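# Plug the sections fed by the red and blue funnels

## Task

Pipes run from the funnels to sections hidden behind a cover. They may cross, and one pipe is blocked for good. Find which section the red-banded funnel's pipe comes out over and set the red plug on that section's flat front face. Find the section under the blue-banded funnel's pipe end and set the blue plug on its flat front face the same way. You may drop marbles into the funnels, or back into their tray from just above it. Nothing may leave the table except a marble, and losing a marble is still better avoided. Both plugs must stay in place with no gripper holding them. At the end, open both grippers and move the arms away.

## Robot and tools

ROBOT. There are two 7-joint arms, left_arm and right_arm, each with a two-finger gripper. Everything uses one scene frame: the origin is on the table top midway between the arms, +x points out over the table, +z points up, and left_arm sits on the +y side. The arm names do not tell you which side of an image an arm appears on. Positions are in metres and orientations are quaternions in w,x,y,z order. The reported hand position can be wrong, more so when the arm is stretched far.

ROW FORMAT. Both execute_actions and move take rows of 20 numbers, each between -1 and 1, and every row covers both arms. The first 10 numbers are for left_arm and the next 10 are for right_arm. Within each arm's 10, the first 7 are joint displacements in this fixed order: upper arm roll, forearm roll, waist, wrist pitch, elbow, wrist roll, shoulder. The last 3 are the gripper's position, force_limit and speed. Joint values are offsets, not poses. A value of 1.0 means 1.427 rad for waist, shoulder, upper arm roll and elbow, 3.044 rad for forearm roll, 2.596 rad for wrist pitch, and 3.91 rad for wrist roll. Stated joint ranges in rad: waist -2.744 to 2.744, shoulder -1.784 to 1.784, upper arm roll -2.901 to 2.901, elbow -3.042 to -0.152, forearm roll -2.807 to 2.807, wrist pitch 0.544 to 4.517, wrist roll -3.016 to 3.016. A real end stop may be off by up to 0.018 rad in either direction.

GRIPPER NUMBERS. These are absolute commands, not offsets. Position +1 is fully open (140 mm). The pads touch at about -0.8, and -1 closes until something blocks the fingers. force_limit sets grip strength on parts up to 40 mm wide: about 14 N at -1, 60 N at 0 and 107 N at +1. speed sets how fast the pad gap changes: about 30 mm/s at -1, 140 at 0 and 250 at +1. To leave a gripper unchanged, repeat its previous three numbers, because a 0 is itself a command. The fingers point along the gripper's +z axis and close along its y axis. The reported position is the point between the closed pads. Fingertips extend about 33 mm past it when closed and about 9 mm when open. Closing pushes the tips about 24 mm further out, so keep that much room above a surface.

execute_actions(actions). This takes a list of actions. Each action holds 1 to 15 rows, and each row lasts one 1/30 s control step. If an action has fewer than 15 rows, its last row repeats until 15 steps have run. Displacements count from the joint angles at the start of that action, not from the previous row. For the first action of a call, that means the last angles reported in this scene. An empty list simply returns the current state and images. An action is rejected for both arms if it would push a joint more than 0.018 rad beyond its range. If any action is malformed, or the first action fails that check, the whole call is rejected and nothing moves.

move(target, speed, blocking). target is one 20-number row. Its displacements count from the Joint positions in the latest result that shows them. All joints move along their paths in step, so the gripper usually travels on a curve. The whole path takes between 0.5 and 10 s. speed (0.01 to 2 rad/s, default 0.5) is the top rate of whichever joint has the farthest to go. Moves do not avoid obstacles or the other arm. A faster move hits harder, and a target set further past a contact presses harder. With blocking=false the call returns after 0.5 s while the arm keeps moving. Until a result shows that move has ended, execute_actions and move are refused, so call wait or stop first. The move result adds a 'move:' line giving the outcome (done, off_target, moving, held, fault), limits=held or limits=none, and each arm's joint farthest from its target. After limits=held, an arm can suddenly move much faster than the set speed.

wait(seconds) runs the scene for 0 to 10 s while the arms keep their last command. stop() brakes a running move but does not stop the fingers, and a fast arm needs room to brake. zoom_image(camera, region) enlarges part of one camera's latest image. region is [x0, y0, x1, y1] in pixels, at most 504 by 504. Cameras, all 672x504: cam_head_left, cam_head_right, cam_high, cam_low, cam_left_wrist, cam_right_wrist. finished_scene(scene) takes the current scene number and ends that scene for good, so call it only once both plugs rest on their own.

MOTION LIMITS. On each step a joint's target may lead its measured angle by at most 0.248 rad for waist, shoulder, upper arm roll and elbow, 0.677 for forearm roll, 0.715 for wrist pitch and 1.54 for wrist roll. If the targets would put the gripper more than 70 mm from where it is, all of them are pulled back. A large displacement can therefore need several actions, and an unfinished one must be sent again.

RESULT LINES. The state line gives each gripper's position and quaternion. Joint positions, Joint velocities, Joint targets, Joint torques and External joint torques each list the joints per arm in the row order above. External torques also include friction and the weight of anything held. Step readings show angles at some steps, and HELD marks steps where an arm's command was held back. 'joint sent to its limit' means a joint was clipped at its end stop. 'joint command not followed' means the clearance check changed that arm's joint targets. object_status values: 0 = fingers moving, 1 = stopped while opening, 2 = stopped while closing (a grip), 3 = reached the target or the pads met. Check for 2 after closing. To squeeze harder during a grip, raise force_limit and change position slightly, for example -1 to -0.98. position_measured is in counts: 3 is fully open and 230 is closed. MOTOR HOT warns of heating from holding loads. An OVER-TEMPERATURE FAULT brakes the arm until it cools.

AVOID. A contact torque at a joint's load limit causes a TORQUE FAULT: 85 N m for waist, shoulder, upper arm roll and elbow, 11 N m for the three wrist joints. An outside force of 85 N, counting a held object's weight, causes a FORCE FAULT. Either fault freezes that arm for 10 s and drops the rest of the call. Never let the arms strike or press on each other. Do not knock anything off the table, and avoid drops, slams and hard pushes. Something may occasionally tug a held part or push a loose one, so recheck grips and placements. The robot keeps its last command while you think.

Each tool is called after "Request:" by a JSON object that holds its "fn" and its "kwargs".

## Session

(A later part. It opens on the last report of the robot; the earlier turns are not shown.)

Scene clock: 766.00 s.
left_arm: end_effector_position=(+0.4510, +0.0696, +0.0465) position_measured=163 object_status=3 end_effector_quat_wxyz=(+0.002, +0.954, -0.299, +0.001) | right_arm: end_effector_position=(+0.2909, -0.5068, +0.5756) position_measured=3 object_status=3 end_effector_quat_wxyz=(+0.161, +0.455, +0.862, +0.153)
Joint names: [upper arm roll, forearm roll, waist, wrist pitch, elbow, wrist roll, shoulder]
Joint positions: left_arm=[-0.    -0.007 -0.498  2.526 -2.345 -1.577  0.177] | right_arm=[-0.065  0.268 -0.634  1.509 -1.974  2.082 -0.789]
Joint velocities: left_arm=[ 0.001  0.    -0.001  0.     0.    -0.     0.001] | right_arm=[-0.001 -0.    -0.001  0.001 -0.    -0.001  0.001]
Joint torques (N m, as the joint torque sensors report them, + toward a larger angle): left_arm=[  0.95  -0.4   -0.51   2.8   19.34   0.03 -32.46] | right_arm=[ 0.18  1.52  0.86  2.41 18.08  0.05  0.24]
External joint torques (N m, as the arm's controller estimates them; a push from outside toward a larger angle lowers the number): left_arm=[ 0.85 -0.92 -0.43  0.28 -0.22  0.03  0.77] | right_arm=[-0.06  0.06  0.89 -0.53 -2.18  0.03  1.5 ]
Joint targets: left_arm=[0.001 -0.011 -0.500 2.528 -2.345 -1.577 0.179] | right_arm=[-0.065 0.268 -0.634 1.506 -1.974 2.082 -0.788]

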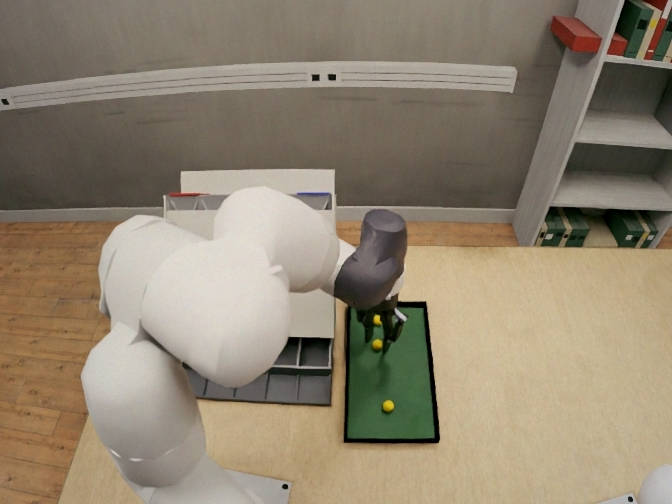

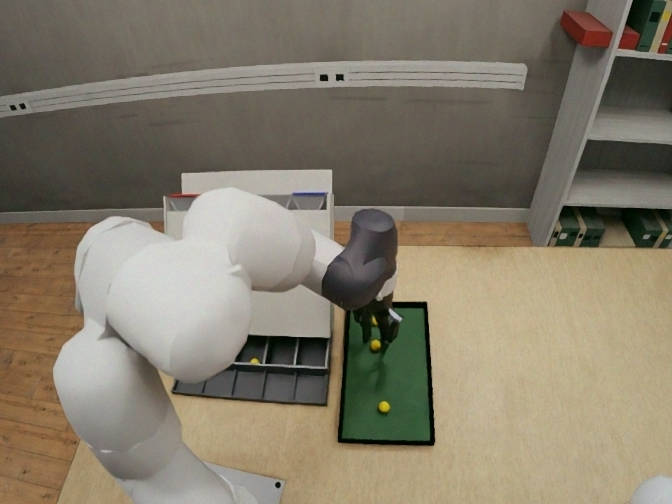

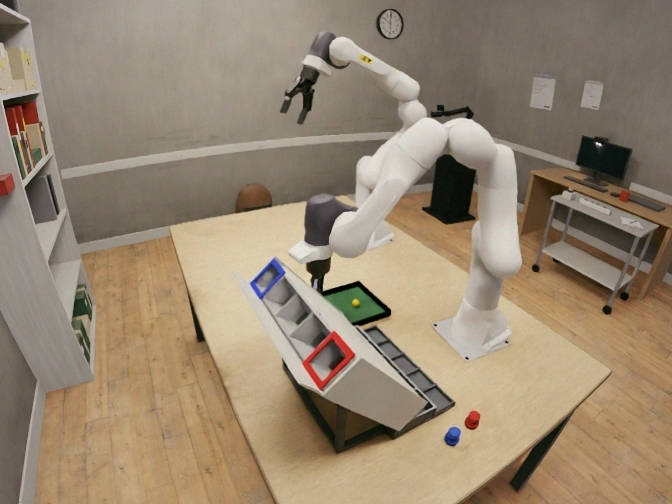

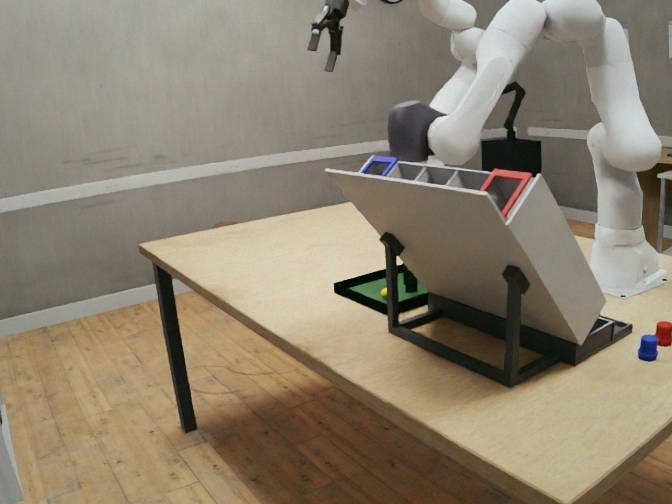

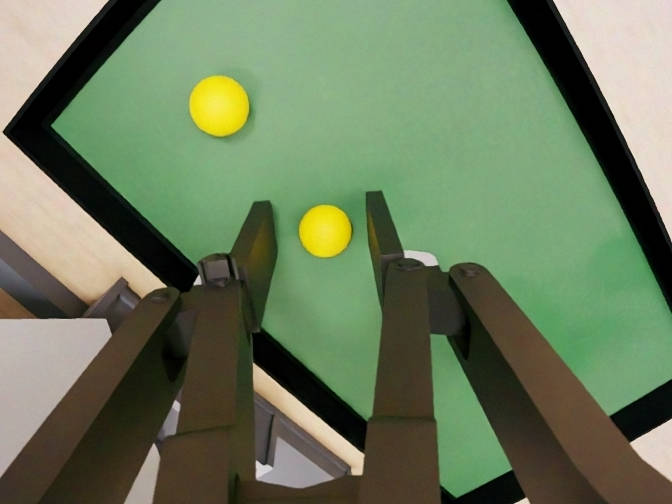

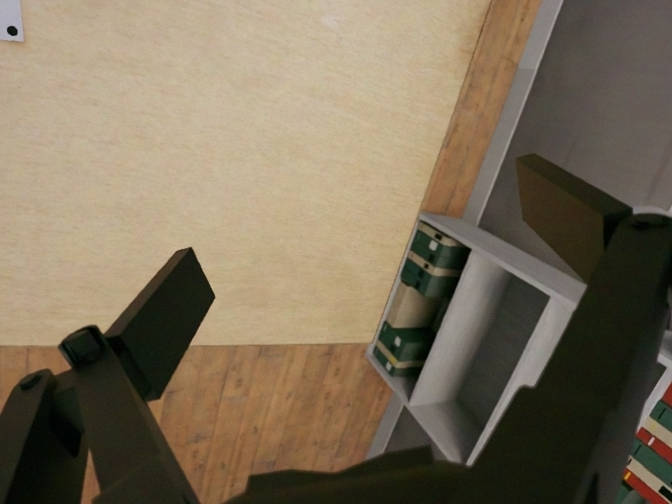

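Request:
{"fn": "execute_actions", "kwargs": {"actions": [[[0,-0.0013,0,0.0008,0,0,0.0056,-1,-0.3,0.1,0,0,0,-0.0012,-0.0004,0,0.0007,1,0,0],[0,-0.0013,0,0.0008,0,0,0.0056,-1,-0.3,0.1,0,0,0,-0.0012,-0.0004,0,0.0007,1,0,0],[0,-0.0013,0,0.0008,0,0,0.0056,-1,-0.3,0.1,0,0,0,-0.0012,-0.0004,0,0.0007,1,0,0],[0,-0.0013,0,0,0.0006,0,0.0028,-1,-0.3,0.1,0,0,0,-0.0012,-0.0004,0,0.0007,1,0,0],[0,-0.0013,0,-0.0021,0.0016,0,-0.0028,-1,-0.3,0.1,0,0,0,-0.0012,-0.0004,0,0.0007,1,0,0],[0,-0.0013,0,-0.009,0.0028,0,-0.0101,-1,-0.3,0.1,0,0,0,-0.0012,-0.0004,0,0.0007,1,0,0],[0,-0.0013,0,-0.02,0.0052,0,-0.0196,-1,-0.3,0.1,0,0,0,-0.0012,-0.0004,0,0.0007,1,0,0],[0,-0.0013,0.0006,-0.0335,0.0089,0,-0.0314,-1,-0.3,0.1,0,0,0,-0.0012,-0.0004,0,0.0007,1,0,0],[0,-0.0013,0.0017,-0.0494,0.0143,0,-0.0453,-1,-0.3,0.1,0,0,0,-0.0012,-0.0004,0,0.0007,1,0,0],[0,-0.0013,0.0032,-0.0674,0.0215,0,-0.061,-1,-0.3,0.1,0,0,0,-0.0012,-0.0004,0,0.0007,1,0,0],[0,-0.0013,0.0061,-0.0872,0.0306,0,-0.078,-1,-0.3,0.1,0,0,0,-0.0012,-0.0004,0,0.0007,1,0,0],[0,-0.0013,0.0106,-0.1085,0.0415,0,-0.0962,-1,-0.3,0.1,0,0,0,-0.0012,-0.0004,0,0.0007,1,0,0],[0,-0.0013,0.0172,-0.1307,0.0543,0,-0.1149,-1,-0.3,0.1,0,0,0,-0.0012,-0.0004,0,0.0007,1,0,0],[0,-0.0013,0.026,-0.1534,0.0687,0,-0.1339,-1,-0.3,0.1,0,0,0,-0.0012,-0.0004,0,0.0007,1,0,0],[0,-0.0013,0.0371,-0.1762,0.0845,0,-0.1526,-1,-0.3,0.1,0,0,0,-0.0012,-0.0004,0,0.0007,1,0,0]],[[0,-0.0013,0.0344,-0.1023,0.0491,0,-0.0649,-1,-0.3,0.1,0,0,0,-0.0012,-0.0004,0,0.0007,1,0,0],[0,-0.0013,0.05,-0.1225,0.0668,0,-0.082,-1,-0.3,0.1,0,0,0,-0.0012,-0.0004,0,0.0007,1,0,0],[0,-0.0013,0.0676,-0.1388,0.0848,0,-0.0977,-1,-0.3,0.1,0,0,0,-0.0012,-0.0004,0,0.0007,1,0,0],[0,-0.0013,0.0869,-0.1513,0.103,0,-0.1115,-1,-0.3,0.1,0,0,0,-0.0012,-0.0004,0,0.0007,1,0,0],[0,-0.0013,0.1076,-0.1608,0.1212,0,-0.1234,-1,-0.3,0.1,0,0,0,-0.0012,-0.0004,0,0.0007,1,0,0],[0,-0.0013,0.1292,-0.1674,0.1393,0,-0.1328,-1,-0.3,0.1,0,0,0,-0.0012,-0.0004,0,0.0007,1,0,0],[0,-0.0013,0.1513,-0.1716,0.1575,0,-0.1398,-1,-0.3,0.1,0,0,0,-0.0012,-0.0004,0,0.0007,1,0,0],[0,-0.0013,0.1735,-0.1736,0.1756,0,-0.144,-1,-0.3,0.1,0,0,0,-0.0012,-0.0004,0,0.0007,1,0,0],[0,-0.0013,0.1956,-0.1735,0.1938,0,-0.1451,-1,-0.3,0.1,0,0,0,-0.0012,-0.0004,0,0.0007,1,0,0],[0,-0.0013,0.2178,-0.1714,0.2119,0,-0.1444,-1,-0.3,0.1,0,0,0,-0.0012,-0.0004,0,0.0007,1,0,0],[0,-0.0013,0.24,-0.1695,0.2301,0,-0.143,-1,-0.3,0.1,0,0,0,-0.0012,-0.0004,0,0.0007,1,0,0],[0,-0.0013,0.2622,-0.1696,0.2482,0,-0.1406,-1,-0.3,0.1,0,0,0,-0.0012,-0.0004,0,0.0007,1,0,0],[0,-0.0013,0.2844,-0.1696,0.2659,0,-0.1373,-1,-0.3,0.1,0,0,0,-0.0012,-0.0004,0,0.0007,1,0,0],[0,-0.0013,0.3066,-0.168,0.2828,0,-0.1328,-1,-0.3,0.1,0,0,0,-0.0012,-0.0004,0,0.0007,1,0,0],[0,-0.0013,0.3287,-0.165,0.2986,0,-0.1272,-1,-0.3,0.1,0,0,0,-0.0012,-0.0004,0,0.0007,1,0,0]],[[0,-0.0013,0.0715,-0.0032,0.0498,0,0.0168,-1,-0.3,0.1,0,0,0,-0.0012,-0.0004,0,0.0007,1,0,0],[0,-0.0013,0.0931,0.0019,0.0625,0,0.0242,-1,-0.3,0.1,0,0,0,-0.0012,-0.0004,0,0.0007,1,0,0],[0,-0.0013,0.1138,0.0079,0.0735,0,0.0322,-1,-0.3,0.1,0,0,0,-0.0012,-0.0004,0,0.0007,1,0,0],[0,-0.0013,0.1331,0.0142,0.0826,0,0.0406,-1,-0.3,0.1,0,0,0,-0.0012,-0.0004,0,0.0007,1,0,0],[0,-0.0013,0.1507,0.0208,0.0898,0,0.0492,-1,-0.3,0.1,0,0,0,-0.0012,-0.0004,0,0.0007,1,0,0],[0,-0.0013,0.1663,0.0273,0.0952,0,0.0578,-1,-0.3,0.1,0,0,0,-0.0012,-0.0004,0,0.0007,1,0,0],[0,-0.0013,0.1797,0.0334,0.0989,0,0.0662,-1,-0.3,0.1,0,0,0,-0.0012,-0.0004,0,0.0007,1,0,0],[0,-0.0013,0.1908,0.0386,0.1013,0,0.0742,-1,-0.3,0.1,0,0,0,-0.0012,-0.0004,0,0.0007,1,0,0],[0,-0.0013,0.1996,0.0427,0.1025,0,0.0816,-1,-0.3,0.1,0,0,0,-0.0012,-0.0004,0,0.0007,1,0,0],[0,-0.0013,0.2062,0.0452,0.103,0,0.0882,-1,-0.3,0.1,0,0,0,-0.0012,-0.0004,0,0.0007,1,0,0],[0,-0.0013,0.2108,0.0467,0.103,0,0.0938,-1,-0.3,0.1,0,0,0,-0.0012,-0.0004,0,0.0007,1,0,0],[0,-0.0013,0.2136,0.0484,0.103,0,0.0983,-1,-0.3,0.1,0,0,0,-0.0012,-0.0004,0,0.0007,1,0,0],[0,-0.0013,0.2151,0.0494,0.103,0,0.1016,-1,-0.3,0.1,0,0,0,-0.0012,-0.0004,0,0.0007,1,0,0],[0,-0.0013,0.2157,0.0472,0.103,0,0.1033,-1,-0.3,0.1,0,0,0,-0.0012,-0.0004,0,0.0007,1,0,0],[0,-0.0013,0.216,0.0428,0.103,0,0.1037,-1,-0.3,0.1,0,0,0,-0.0012,-0.0004,0,0.0007,1,0,0]]]}}

Scene clock: 887.50 s.
left_arm: end_effector_position=(+0.6582, +0.4317, +0.3851) position_measured=197 object_status=2 end_effector_quat_wxyz=(-0.002, +0.991, +0.054, +0.125) | right_arm: end_effector_position=(+0.2909, -0.5068, +0.5756) position_measured=3 object_status=3 end_effector_quat_wxyz=(+0.161, +0.455, +0.862, +0.153)
Joint names: [upper arm roll, forearm roll, waist, wrist pitch, elbow, wrist roll, shoulder]
Joint positions: left_arm=[ 0.001 -0.008  0.222  1.981 -1.758 -1.577 -0.028] | right_arm=[-0.065  0.268 -0.634  1.509 -1.974  2.082 -0.789]
Joint velocities: left_arm=[-0.001 -0.     0.074  0.039  0.     0.     0.156] | right_arm=[ 0.001 -0.     0.    -0.001  0.001 -0.001 -0.   ]
Joint torques (N m, as the joint torque sensors report them, + toward a larger angle): left_arm=[ -2.85  -0.01  -0.98   3.58  27.18   0.01 -34.93] | right_arm=[ 0.67  1.54  0.41  2.46 18.36  0.03  0.47]
External joint torques (N m, as the arm's controller estimates them; a push from outside toward a larger angle lowers the number): left_arm=[-0.37 -0.77  1.25  0.28  0.41  0.    1.34] | right_arm=[ 0.34  0.07  0.4  -0.48 -1.95  0.01  1.86]
External joint torques at the end of the 1st action: left_arm=[-1.2  -0.96  2.01 -0.65  1.79 -0.09 -3.56] | right_arm=[ 0.46  0.08  0.44 -0.53 -1.98  0.02  1.79]
External joint torques at the end of the 2nd action: left_arm=[ 0.24 -0.75  2.44 -0.46  0.57 -0.03  0.53] | right_arm=[ 0.28  0.06  0.88 -0.48 -2.04 -0.01  1.79]
Joint targets: left_arm=[-0.004 -0.012 0.226 1.992 -1.754 -1.577 -0.021] | right_arm=[-0.065 0.268 -0.634 1.506 -1.974 2.082 -0.788]
Step readings (joint positions; steps 1 to 15: 1st action; 16 to 30: 2nd action; 31 to 45: 3rd action):
0: left_arm=[-0.000 -0.007 -0.498 2.526 -2.345 -1.577 0.177] | right_arm=[-0.065 0.268 -0.634 1.509 -1.974 2.082 -0.789]
1: left_arm=[-0.000 -0.007 -0.498 2.526 -2.345 -1.577 0.178] | right_arm=[-0.065 0.268 -0.634 1.509 -1.974 2.082 -0.789]
2: left_arm=[-0.000 -0.007 -0.498 2.526 -2.345 -1.577 0.179] | right_arm=[-0.065 0.268 -0.634 1.509 -1.974 2.082 -0.789]
4: left_arm=[-0.000 -0.007 -0.498 2.526 -2.345 -1.577 0.181] | right_arm=[-0.065 0.268 -0.634 1.509 -1.974 2.082 -0.789]
8: left_arm=[-0.000 -0.007 -0.498 2.501 -2.344 -1.577 0.165] | right_arm=[-0.065 0.268 -0.634 1.509 -1.974 2.082 -0.789]
15: left_arm=[-0.003 -0.007 -0.474 2.277 -2.271 -1.577 0.026] | right_arm=[-0.065 0.268 -0.634 1.509 -1.974 2.082 -0.789]
16: left_arm=[-0.004 -0.007 -0.462 2.232 -2.251 -1.577 -0.001] | right_arm=[-0.065 0.268 -0.634 1.509 -1.974 2.082 -0.789]
17: left_arm=[-0.005 -0.007 -0.447 2.188 -2.230 -1.577 -0.026] | right_arm=[-0.065 0.268 -0.634 1.509 -1.974 2.082 -0.789]
19: left_arm=[-0.006 -0.007 -0.411 2.106 -2.185 -1.577 -0.074] | right_arm=[-0.065 0.268 -0.634 1.509 -1.974 2.082 -0.789]
23: left_arm=[-0.007 -0.007 -0.311 1.979 -2.089 -1.577 -0.144] | right_arm=[-0.065 0.268 -0.634 1.509 -1.974 2.082 -0.789]
30: left_arm=[-0.004 -0.008 -0.082 1.881 -1.900 -1.577 -0.169] | right_arm=[-0.065 0.268 -0.634 1.509 -1.974 2.082 -0.789]
31: left_arm=[-0.003 -0.008 -0.049 1.879 -1.876 -1.577 -0.165] | right_arm=[-0.065 0.268 -0.634 1.509 -1.974 2.082 -0.789]
32: left_arm=[-0.003 -0.008 -0.017 1.880 -1.854 -1.577 -0.159] | right_arm=[-0.065 0.268 -0.634 1.509 -1.974 2.082 -0.789]
34: left_arm=[-0.003 -0.008 0.043 1.890 -1.816 -1.577 -0.143] | right_arm=[-0.065 0.268 -0.634 1.509 -1.974 2.082 -0.789]
38: left_arm=[-0.001 -0.008 0.145 1.929 -1.770 -1.577 -0.097] | right_arm=[-0.065 0.268 -0.634 1.509 -1.974 2.082 -0.789]
45: Joint positions above

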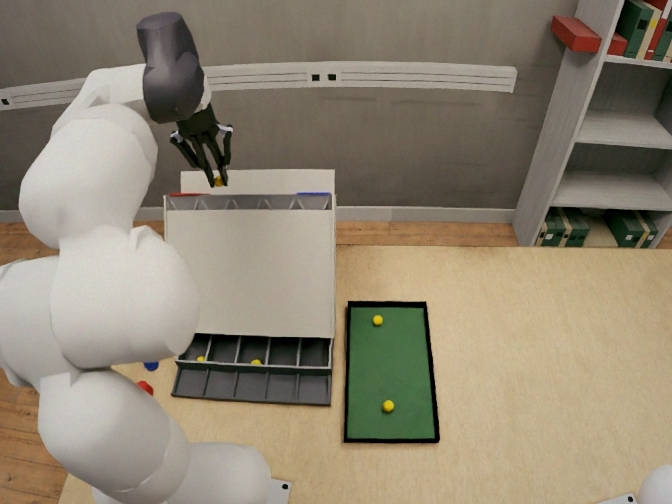

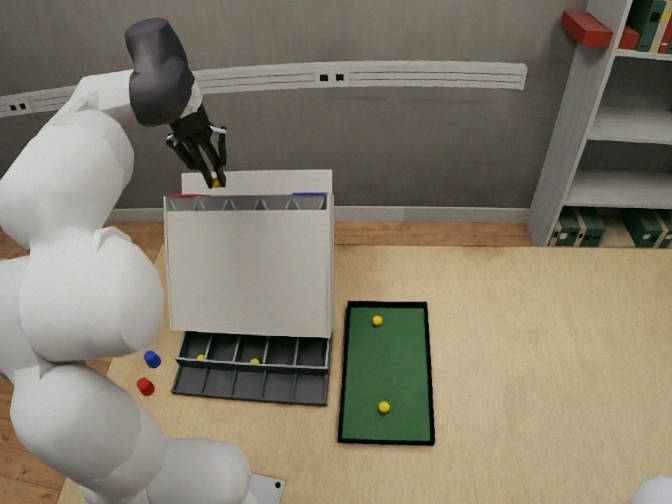

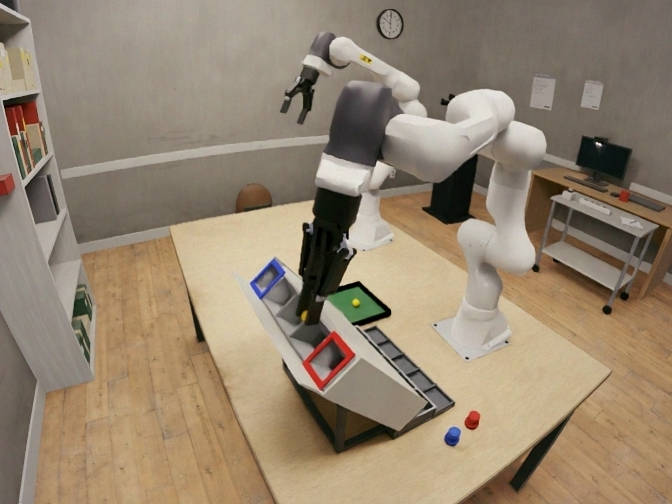

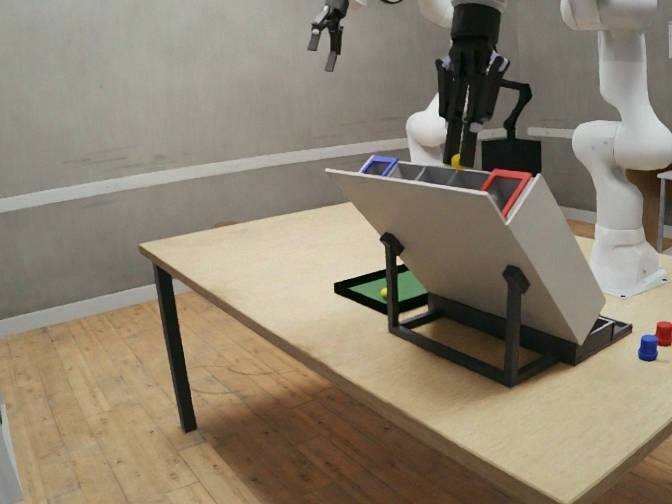

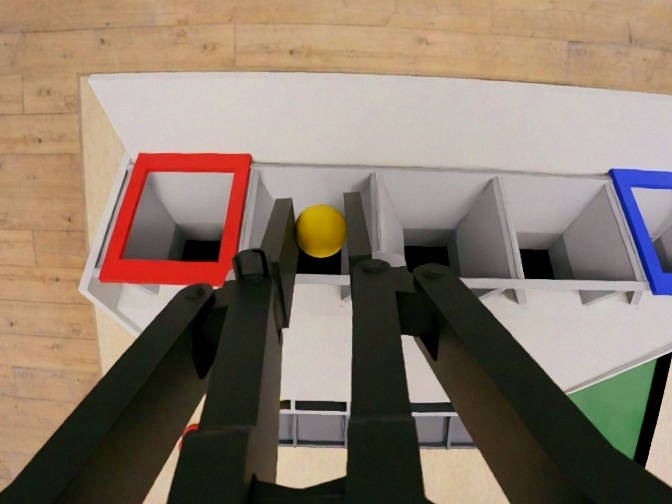

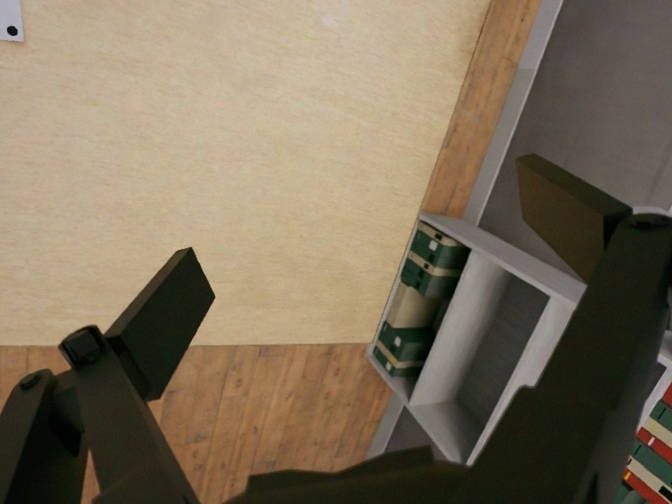

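Request:
{"fn": "execute_actions", "kwargs": {"actions": []}}

Request:
{"fn": "zoom_image", "kwargs": {"camera": "cam_head_right", "region": [120, 320, 240, 410]}}

Scene clock: 890.43 s.
left_arm: end_effector_position=(+0.6616, +0.4314, +0.3828) position_measured=197 object_status=2 end_effector_quat_wxyz=(-0.002, +0.990, +0.054, +0.127) | right_arm: end_effector_position=(+0.2909, -0.5068, +0.5756) position_measured=3 object_status=3 end_effector_quat_wxyz=(+0.161, +0.455, +0.862, +0.153)
Joint names: [upper arm roll, forearm roll, waist, wrist pitch, elbow, wrist roll, shoulder]
Joint positions: left_arm=[-0.003 -0.008  0.225  1.99  -1.756 -1.577 -0.02 ] | right_arm=[-0.065  0.268 -0.634  1.509 -1.974  2.082 -0.789]
Joint velocities: left_arm=[-0.001 -0.    -0.001  0.001 -0.     0.001 -0.   ] | right_arm=[ 0.    -0.     0.001 -0.    -0.     0.001 -0.   ]
Joint torques (N m, as the joint torque sensors report them, + toward a larger angle): left_arm=[ -0.92   0.08   0.81   3.39  25.84  -0.03 -33.34] | right_arm=[ 0.29  1.54  0.8   2.46 18.3   0.08  0.49]
External joint torques (N m, as the arm's controller estimates them; a push from outside toward a larger angle lowers the number): left_arm=[-0.71 -0.76  1.01  0.33  0.96 -0.03 -1.39] | right_arm=[-0.02  0.06  0.79 -0.48 -2.04  0.07  1.95]
Joint targets: left_arm=[-0.004 -0.012 0.226 1.992 -1.754 -1.577 -0.021] | right_arm=[-0.065 0.268 -0.634 1.506 -1.974 2.082 -0.788]

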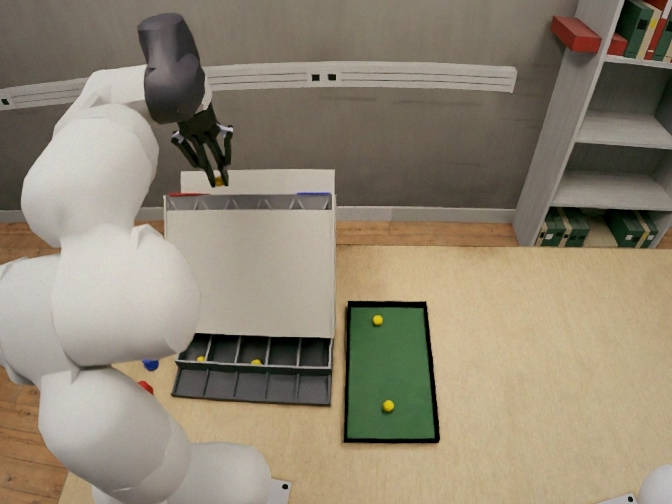

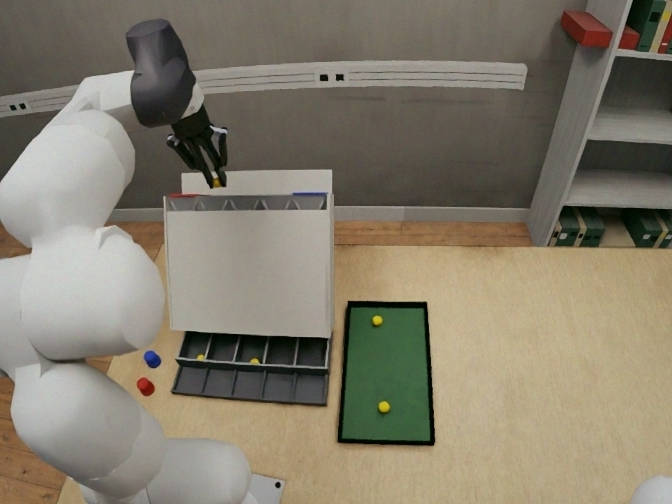

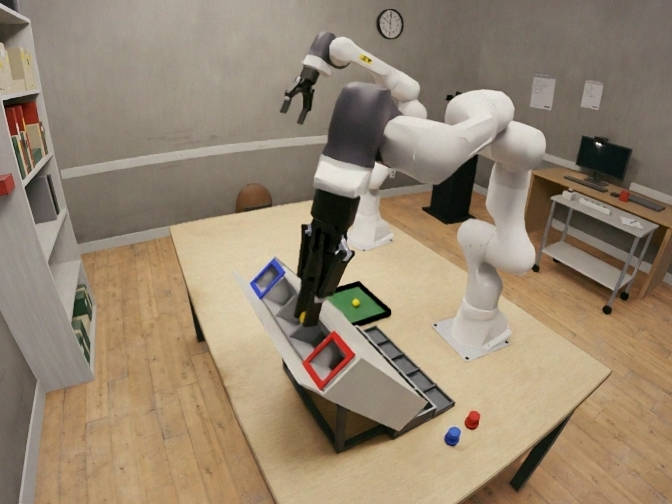

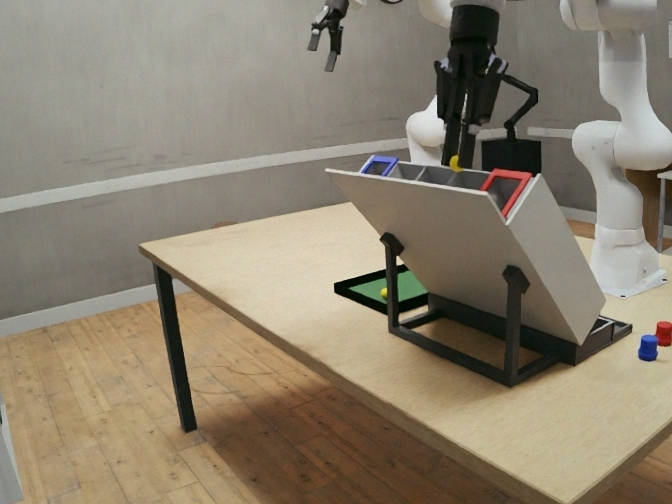

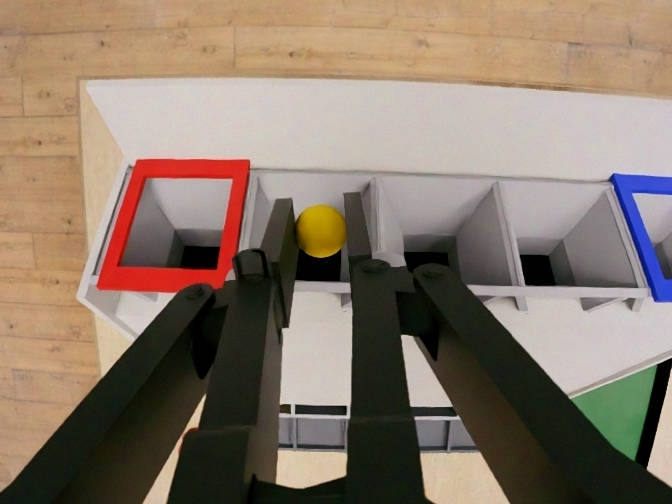

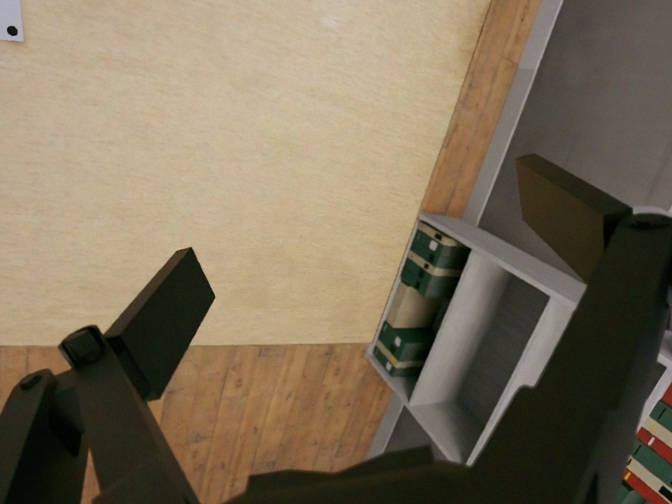

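Region (120, 320, 240, 410) of cam_head_right's 672x504 image, scaled by 4.200, with more detail than that image has; it fills the top 378 rows of this view, and the rest is white.

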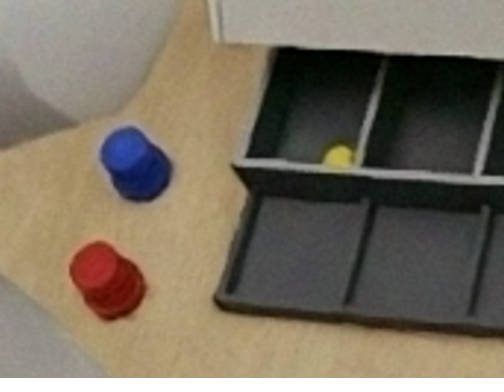

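Request:
{"fn": "execute_actions", "kwargs": {"actions": [[[0,-0.001,-0.0014,-0.0012,0.0014,0,-0.0043,-0.35,-0.3,0.5,0,0,0,-0.0012,-0.0004,0,0.0007,1,0,0],[0,-0.001,-0.0034,-0.0049,0.0014,0,-0.0081,-0.35,-0.3,0.5,0,0,0,-0.0012,-0.0004,0,0.0007,1,0,0],[0,-0.001,-0.0065,-0.0101,0.0014,0,-0.0134,-0.35,-0.3,0.5,0,0,0,-0.0012,-0.0004,0,0.0007,1,0,0],[0,-0.001,-0.0114,-0.0158,0.0014,0,-0.0197,-0.35,-0.3,0.5,0,0,0,-0.0012,-0.0004,0,0.0007,1,0,0],[0,-0.001,-0.0186,-0.0227,0.0014,0,-0.027,-0.35,-0.3,0.5,0,0,0,-0.0012,-0.0004,0,0.0007,1,0,0],[0,-0.001,-0.0281,-0.0315,0,0,-0.0349,-0.35,-0.3,0.5,0,0,0,-0.0012,-0.0004,0,0.0007,1,0,0],[0,-0.001,-0.0401,-0.0416,-0.0011,0,-0.0431,-0.35,-0.3,0.5,0,0,0,-0.0012,-0.0004,0,0.0007,1,0,0],[0,-0.001,-0.0546,-0.0517,-0.0022,0,-0.0513,-0.35,-0.3,0.5,0,0,0,-0.0012,-0.0004,0,0.0007,1,0,0],[0,-0.001,-0.0715,-0.0608,-0.0038,0,-0.0592,-0.35,-0.3,0.5,0,0,0,-0.0012,-0.0004,0,0.0007,1,0,0],[0,-0.001,-0.0906,-0.0687,-0.0064,0,-0.0665,-0.35,-0.3,0.5,0,0,0,-0.0012,-0.0004,0,0.0007,1,0,0],[0,-0.001,-0.1115,-0.075,-0.01,0,-0.0728,-0.35,-0.3,0.5,0,0,0,-0.0012,-0.0004,0,0.0007,1,0,0],[0,-0.001,-0.1339,-0.0796,-0.0149,0,-0.0781,-0.35,-0.3,0.5,0,0,0,-0.0012,-0.0004,0,0.0007,1,0,0],[0,-0.001,-0.1574,-0.0823,-0.021,0,-0.0819,-0.35,-0.3,0.5,0,0,0,-0.0012,-0.0004,0,0.0007,1,0,0],[0,-0.001,-0.1813,-0.083,-0.0284,0,-0.084,-0.35,-0.3,0.5,0,0,0,-0.0012,-0.0004,0,0.0007,1,0,0],[0,-0.001,-0.2054,-0.0816,-0.037,0,-0.0841,-0.35,-0.3,0.5,0,0,0,-0.0012,-0.0004,0,0.0007,1,0,0]],[[0,-0.001,-0.0768,-0.0155,-0.0282,0,-0.0019,-0.35,-0.3,0.5,0,0,0,-0.0012,-0.0004,0,0.0007,1,0,0],[0,-0.001,-0.1008,-0.0104,-0.0389,0,0.0011,-0.35,-0.3,0.5,0,0,0,-0.0012,-0.0004,0,0.0007,1,0,0],[0,-0.001,-0.1248,-0.0032,-0.0503,0,0.0055,-0.35,-0.3,0.5,0,0,0,-0.0012,-0.0004,0,0.0007,1,0,0],[0,-0.001,-0.1488,0.0053,-0.0623,0,0.0117,-0.35,-0.3,0.5,0,0,0,-0.0012,-0.0004,0,0.0007,1,0,0],[0,-0.001,-0.1722,0.0148,-0.0745,0,0.0194,-0.35,-0.3,0.5,0,0,0,-0.0012,-0.0004,0,0.0007,1,0,0],[0,-0.001,-0.1946,0.0252,-0.0867,0,0.0287,-0.35,-0.3,0.5,0,0,0,-0.0012,-0.0004,0,0.0007,1,0,0],[0,-0.001,-0.2156,0.0366,-0.099,0,0.0395,-0.35,-0.3,0.5,0,0,0,-0.0012,-0.0004,0,0.0007,1,0,0],[0,-0.001,-0.2346,0.0489,-0.1113,0,0.0516,-0.35,-0.3,0.5,0,0,0,-0.0012,-0.0004,0,0.0007,1,0,0],[0,-0.001,-0.2515,0.0624,-0.1236,0,0.0649,-0.35,-0.3,0.5,0,0,0,-0.0012,-0.0004,0,0.0007,1,0,0],[0,-0.001,-0.266,0.0772,-0.1358,0,0.0792,-0.35,-0.3,0.5,0,0,0,-0.0012,-0.0004,0,0.0007,1,0,0],[0,-0.001,-0.2781,0.093,-0.1481,0,0.0944,-0.35,-0.3,0.5,0,0,0,-0.0012,-0.0004,0,0.0007,1,0,0],[0,-0.001,-0.2876,0.1098,-0.1603,0,0.1104,-0.35,-0.3,0.5,0,0,0,-0.0012,-0.0004,0,0.0007,1,0,0],[0,-0.001,-0.2947,0.1275,-0.1723,0,0.1269,-0.35,-0.3,0.5,0,0,0,-0.0012,-0.0004,0,0.0007,1,0,0],[0,-0.001,-0.2997,0.1455,-0.1837,0,0.1438,-0.35,-0.3,0.5,0,0,0,-0.0012,-0.0004,0,0.0007,1,0,0],[0,-0.001,-0.3028,0.1636,-0.1944,0,0.1608,-0.35,-0.3,0.5,0,0,0,-0.0012,-0.0004,0,0.0007,1,0,0]],[[0,-0.001,-0.0151,0.0848,-0.0375,0,0.0551,-0.27,-0.3,0,0,0,0,-0.0012,-0.0004,0,0.0007,1,0,0],[0,-0.001,-0.0158,0.099,-0.0462,0,0.072,-0.27,-0.3,0,0,0,0,-0.0012,-0.0004,0,0.0007,1,0,0],[0,-0.001,-0.0161,0.1109,-0.0536,0,0.0885,-0.27,-0.3,0,0,0,0,-0.0012,-0.0004,0,0.0007,1,0,0],[0,-0.001,-0.0161,0.1212,-0.0597,0,0.1045,-0.27,-0.3,0,0,0,0,-0.0012,-0.0004,0,0.0007,1,0,0],[0,-0.001,-0.0161,0.13,-0.0646,0,0.1197,-0.27,-0.3,0,0,0,0,-0.0012,-0.0004,0,0.0007,1,0,0],[0,-0.001,-0.0161,0.1374,-0.0682,0,0.134,-0.27,-0.3,0,0,0,0,-0.0012,-0.0004,0,0.0007,1,0,0],[0,-0.001,-0.0161,0.1432,-0.0707,0,0.1473,-0.27,-0.3,0,0,0,0,-0.0012,-0.0004,0,0.0007,1,0,0],[0,-0.001,-0.0161,0.1477,-0.0721,0,0.1594,-0.27,-0.3,0,0,0,0,-0.0012,-0.0004,0,0.0007,1,0,0],[0,-0.001,-0.0161,0.151,-0.0727,0,0.1701,-0.27,-0.3,0,0,0,0,-0.0012,-0.0004,0,0.0007,1,0,0],[0,-0.001,-0.0161,0.1531,-0.0727,0,0.1795,-0.27,-0.3,0,0,0,0,-0.0012,-0.0004,0,0.0007,1,0,0],[0,-0.001,-0.0161,0.1544,-0.0727,0,0.1872,-0.27,-0.3,0,0,0,0,-0.0012,-0.0004,0,0.0007,1,0,0],[0,-0.001,-0.0161,0.1549,-0.0727,0,0.1933,-0.27,-0.3,0,0,0,0,-0.0012,-0.0004,0,0.0007,1,0,0],[0,-0.001,-0.0161,0.1547,-0.0727,0,0.1978,-0.27,-0.3,0,0,0,0,-0.0012,-0.0004,0,0.0007,1,0,0],[0,-0.001,-0.0161,0.152,-0.0727,0,0.2004,-0.27,-0.3,0,0,0,0,-0.0012,-0.0004,0,0.0007,1,0,0],[0,-0.001,-0.0161,0.1453,-0.0727,0,0.2013,-0.27,-0.3,0,0,0,0,-0.0012,-0.0004,0,0.0007,1,0,0]]]}}

Scene clock: 1011.93 s.
left_arm: end_effector_position=(+0.5223, +0.0694, +0.0529) position_measured=163 object_status=3 end_effector_quat_wxyz=(+0.003, +0.965, -0.264, -0.003) | right_arm: end_effector_position=(+0.2909, -0.5068, +0.5756) position_measured=3 object_status=3 end_effector_quat_wxyz=(+0.161, +0.455, +0.862, +0.153)
Joint names: [upper arm roll, forearm roll, waist, wrist pitch, elbow, wrist roll, shoulder]
Joint positions: left_arm=[-0.005 -0.008 -0.42   2.425 -2.116 -1.577  0.312] | right_arm=[-0.065  0.268 -0.634  1.509 -1.974  2.082 -0.789]
Joint velocities: left_arm=[ 0.001 -0.001 -0.001  0.086 -0.009 -0.001  0.158] | right_arm=[ 0.    -0.001 -0.     0.001  0.001 -0.001 -0.   ]
Joint torques (N m, as the joint torque sensors report them, + toward a larger angle): left_arm=[  0.99  -0.12  -0.32   3.23  20.56  -0.06 -41.25] | right_arm=[ 0.62  1.57  0.56  2.43 18.52  0.04  0.19]
External joint torques (N m, as the arm's controller estimates them; a push from outside toward a larger angle lowers the number): left_arm=[ 0.57 -0.71 -0.48  0.42 -2.22 -0.06  1.89] | right_arm=[ 0.32  0.1   0.57 -0.51 -1.79  0.03  1.58]
External joint torques at the end of the 1st action: left_arm=[-0.51 -0.62 -0.9  -0.51 -0.87 -0.07 -1.33] | right_arm=[ 0.36  0.02  0.55 -0.52 -1.81  0.02  1.47]
External joint torques at the end of the 2nd action: left_arm=[-0.65 -0.8  -0.18  0.54 -0.1  -0.01  1.26] | right_arm=[ 0.37  0.04  0.67 -0.48 -2.04  0.03  1.95]
Joint targets: left_arm=[-0.004 -0.011 -0.421 2.443 -2.116 -1.577 0.320] | right_arm=[-0.065 0.268 -0.634 1.506 -1.974 2.082 -0.788]
Step readings (joint positions; steps 1 to 15: 1st action; 16 to 30: 2nd action; 31 to 45: 3rd action):
0: left_arm=[-0.003 -0.008 0.225 1.990 -1.756 -1.577 -0.020] | right_arm=[-0.065 0.268 -0.634 1.509 -1.974 2.082 -0.789]
1: left_arm=[-0.003 -0.008 0.225 1.989 -1.756 -1.577 -0.021] | right_arm=[-0.065 0.268 -0.634 1.509 -1.974 2.082 -0.789]
2: left_arm=[-0.003 -0.008 0.224 1.988 -1.756 -1.577 -0.022] | right_arm=[-0.065 0.268 -0.634 1.509 -1.974 2.082 -0.789]
4: left_arm=[-0.002 -0.008 0.221 1.978 -1.756 -1.577 -0.028] | right_arm=[-0.065 0.268 -0.634 1.509 -1.974 2.082 -0.789]
8: left_arm=[0.001 -0.008 0.186 1.931 -1.757 -1.577 -0.064] | right_arm=[-0.065 0.268 -0.634 1.509 -1.974 2.082 -0.789]
15: left_arm=[0.001 -0.008 0.009 1.827 -1.781 -1.577 -0.135] | right_arm=[-0.065 0.268 -0.634 1.509 -1.974 2.082 -0.789]
16: left_arm=[0.000 -0.008 -0.023 1.821 -1.790 -1.577 -0.139] | right_arm=[-0.065 0.268 -0.634 1.509 -1.974 2.082 -0.789]
17: left_arm=[0.000 -0.008 -0.057 1.818 -1.801 -1.577 -0.141] | right_arm=[-0.065 0.268 -0.634 1.509 -1.974 2.082 -0.789]
19: left_arm=[0.000 -0.008 -0.122 1.821 -1.828 -1.577 -0.138] | right_arm=[-0.065 0.268 -0.634 1.509 -1.974 2.082 -0.789]
23: left_arm=[-0.000 -0.008 -0.246 1.866 -1.889 -1.577 -0.104] | right_arm=[-0.065 0.268 -0.634 1.509 -1.974 2.082 -0.789]
30: left_arm=[-0.004 -0.008 -0.398 2.066 -2.012 -1.577 0.033] | right_arm=[-0.065 0.268 -0.634 1.509 -1.974 2.082 -0.789]
31: left_arm=[-0.006 -0.008 -0.407 2.104 -2.030 -1.577 0.059] | right_arm=[-0.065 0.268 -0.634 1.509 -1.974 2.082 -0.789]
32: left_arm=[-0.007 -0.008 -0.414 2.142 -2.045 -1.577 0.085] | right_arm=[-0.065 0.268 -0.634 1.509 -1.974 2.082 -0.789]
34: left_arm=[-0.008 -0.008 -0.420 2.214 -2.072 -1.577 0.134] | right_arm=[-0.065 0.268 -0.634 1.509 -1.974 2.082 -0.789]
38: left_arm=[-0.006 -0.008 -0.420 2.330 -2.104 -1.577 0.221] | right_arm=[-0.065 0.268 -0.634 1.509 -1.974 2.082 -0.789]
45: Joint positions above

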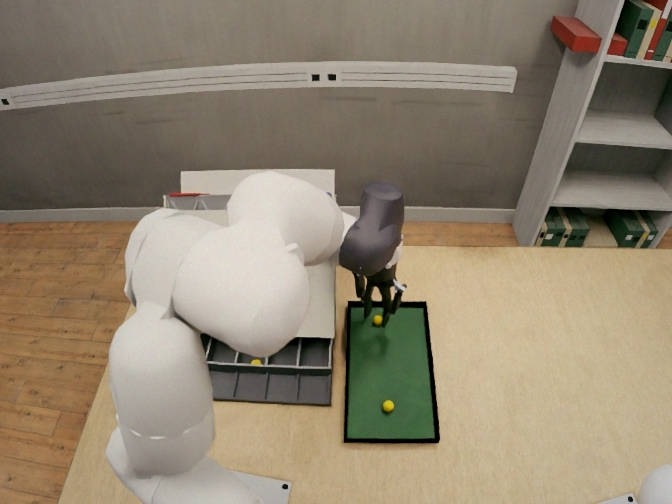

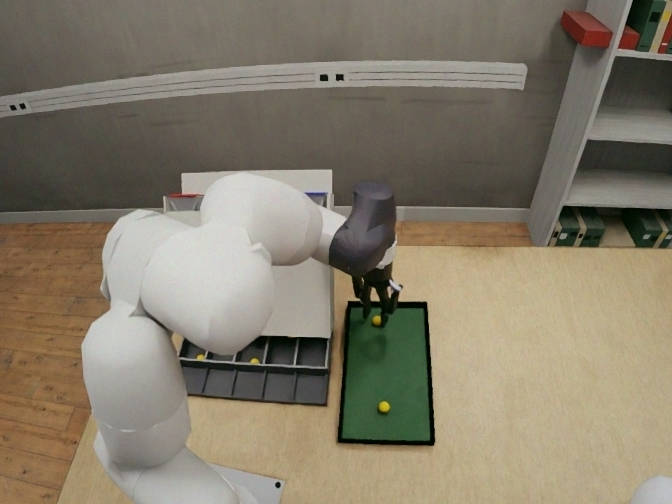

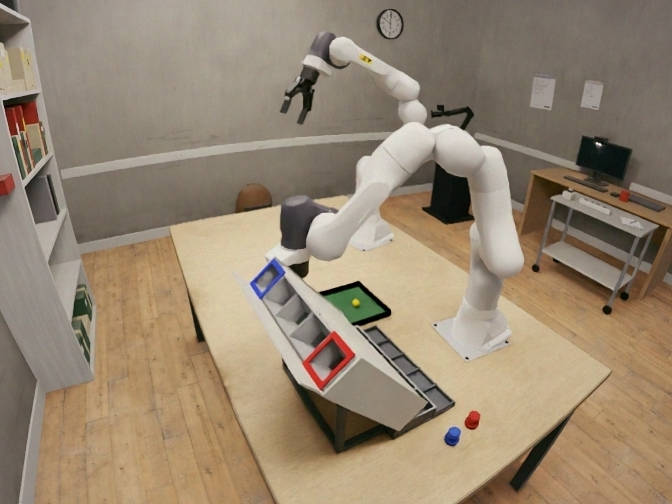

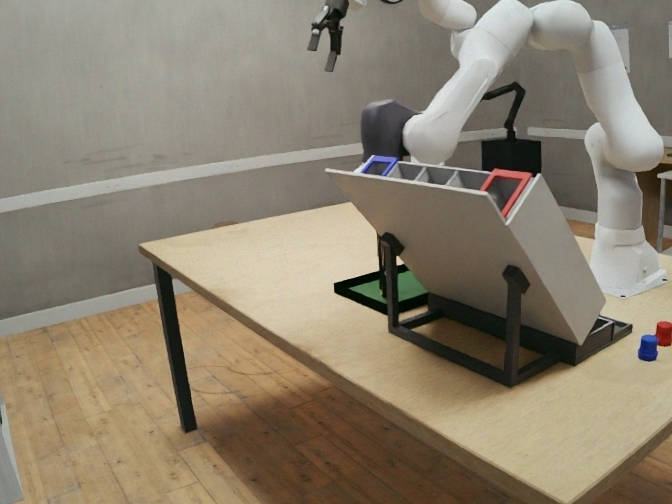

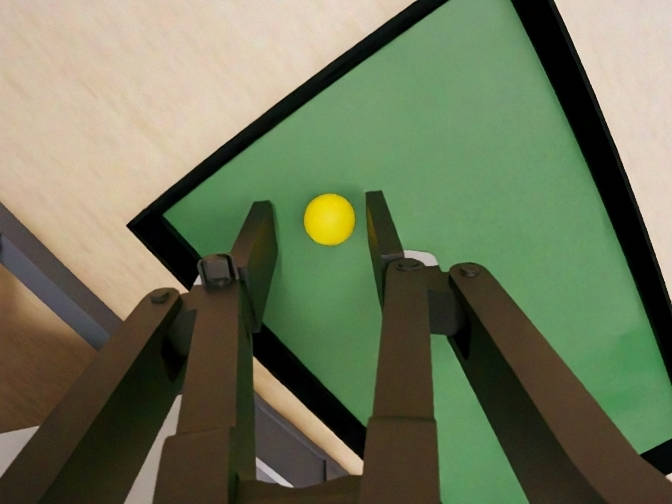

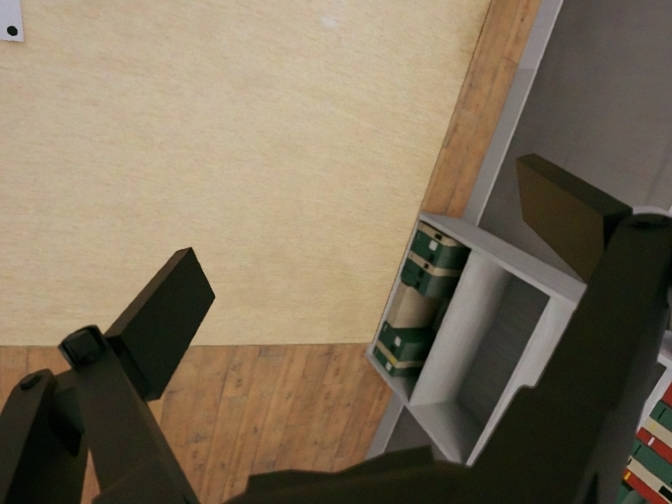

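Request:
{"fn": "execute_actions", "kwargs": {"actions": []}}

Scene clock: 1033.37 s.
left_arm: end_effector_position=(+0.5249, +0.0680, +0.0499) position_measured=163 object_status=3 end_effector_quat_wxyz=(+0.004, +0.965, -0.264, +0.001) | right_arm: end_effector_position=(+0.2909, -0.5068, +0.5756) position_measured=3 object_status=3 end_effector_quat_wxyz=(+0.161, +0.455, +0.862, +0.153)
Joint names: [upper arm roll, forearm roll, waist, wrist pitch, elbow, wrist roll, shoulder]
Joint positions: left_arm=[-0.005 -0.008 -0.42   2.441 -2.117 -1.577  0.32 ] | right_arm=[-0.065  0.268 -0.634  1.509 -1.974  2.082 -0.789]
Joint velocities: left_arm=[ 0.     0.001 -0.002 -0.    -0.    -0.     0.   ] | right_arm=[ 0.001 -0.001  0.     0.     0.001  0.001 -0.   ]
Joint torques (N m, as the joint torque sensors report them, + toward a larger angle): left_arm=[  0.73  -0.14  -0.47   2.78  21.65  -0.02 -38.89] | right_arm=[ 0.53  1.53  0.62  2.43 18.39  0.07  0.6 ]
External joint torques (N m, as the arm's controller estimates them; a push from outside toward a larger angle lowers the number): left_arm=[ 0.58 -0.72 -0.34  0.25  0.94 -0.02  0.09] | right_arm=[ 0.19  0.05  0.6  -0.51 -1.94  0.05  2.02]
Joint targets: left_arm=[-0.004 -0.011 -0.421 2.443 -2.116 -1.577 0.320] | right_arm=[-0.065 0.268 -0.634 1.506 -1.974 2.082 -0.788]

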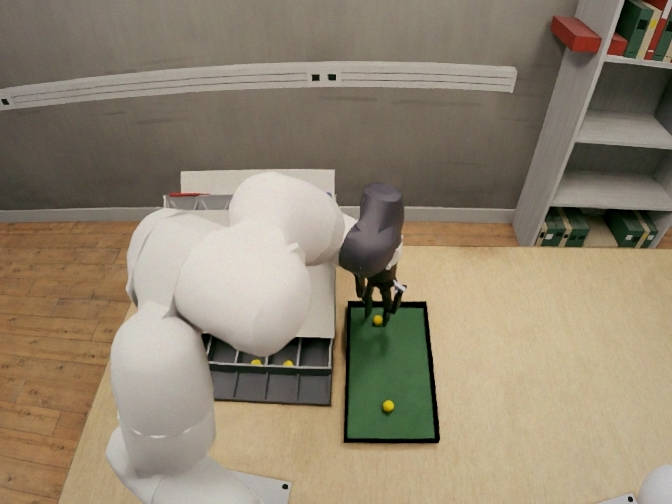

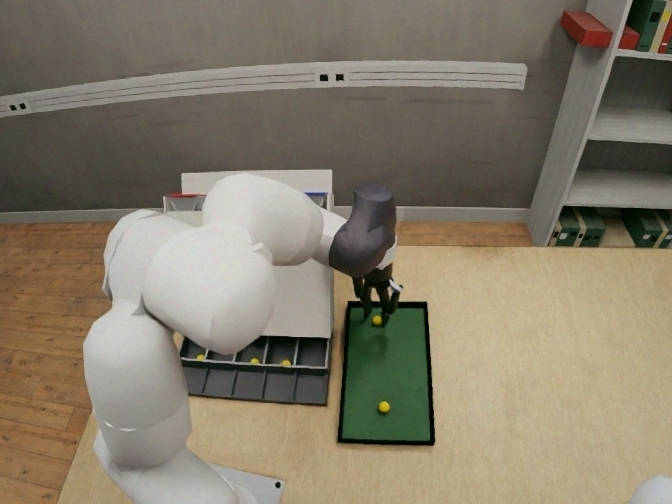

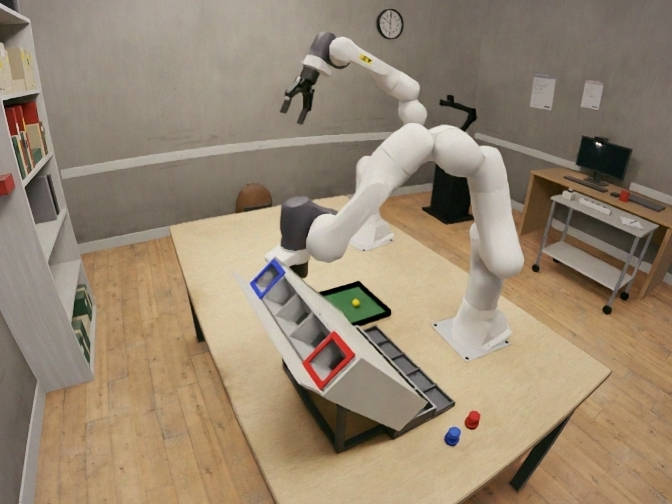

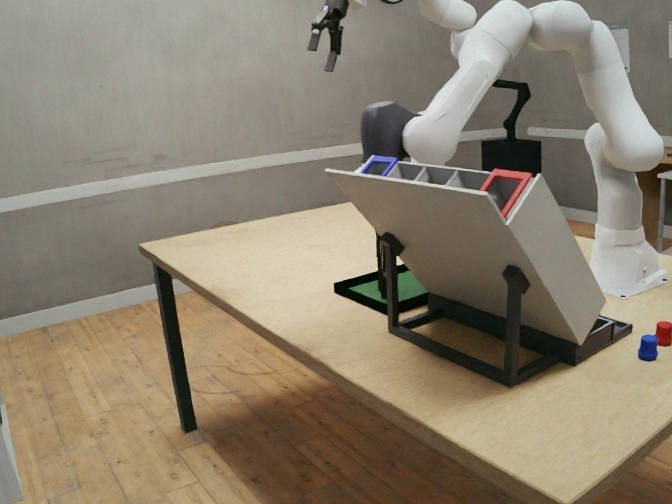

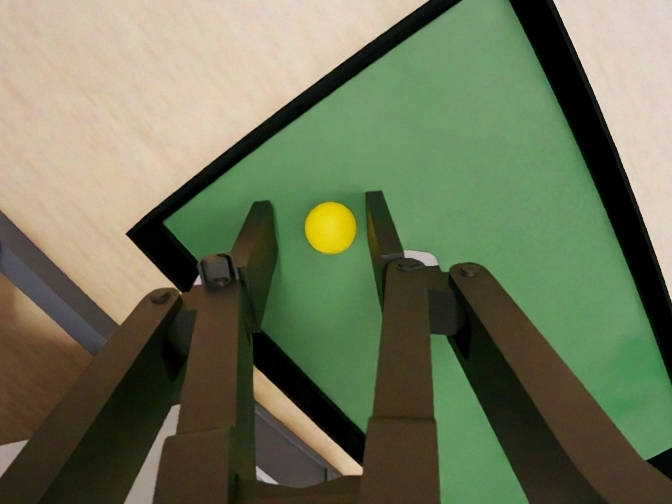

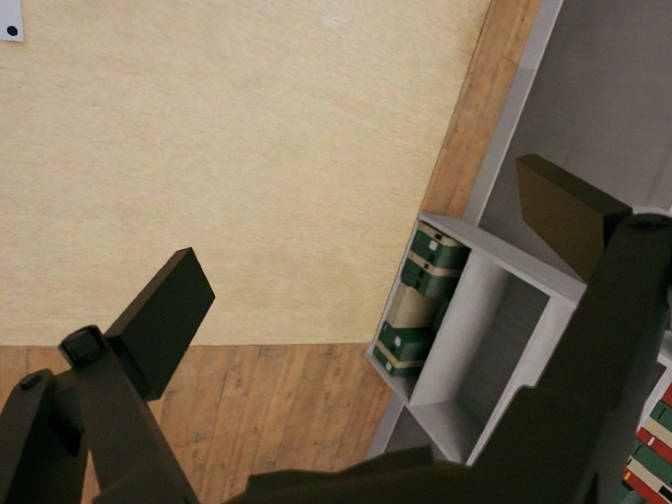

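Request:
{"fn": "zoom_image", "kwargs": {"camera": "cam_head_right", "region": [130, 300, 350, 420]}}

Region (130, 300, 350, 420) of cam_head_right's 672x504 image, scaled by 2.291, with more detail than that image has; it fills the top 275 rows of this view, and the rest is white.

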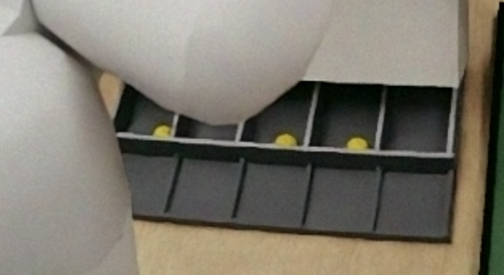

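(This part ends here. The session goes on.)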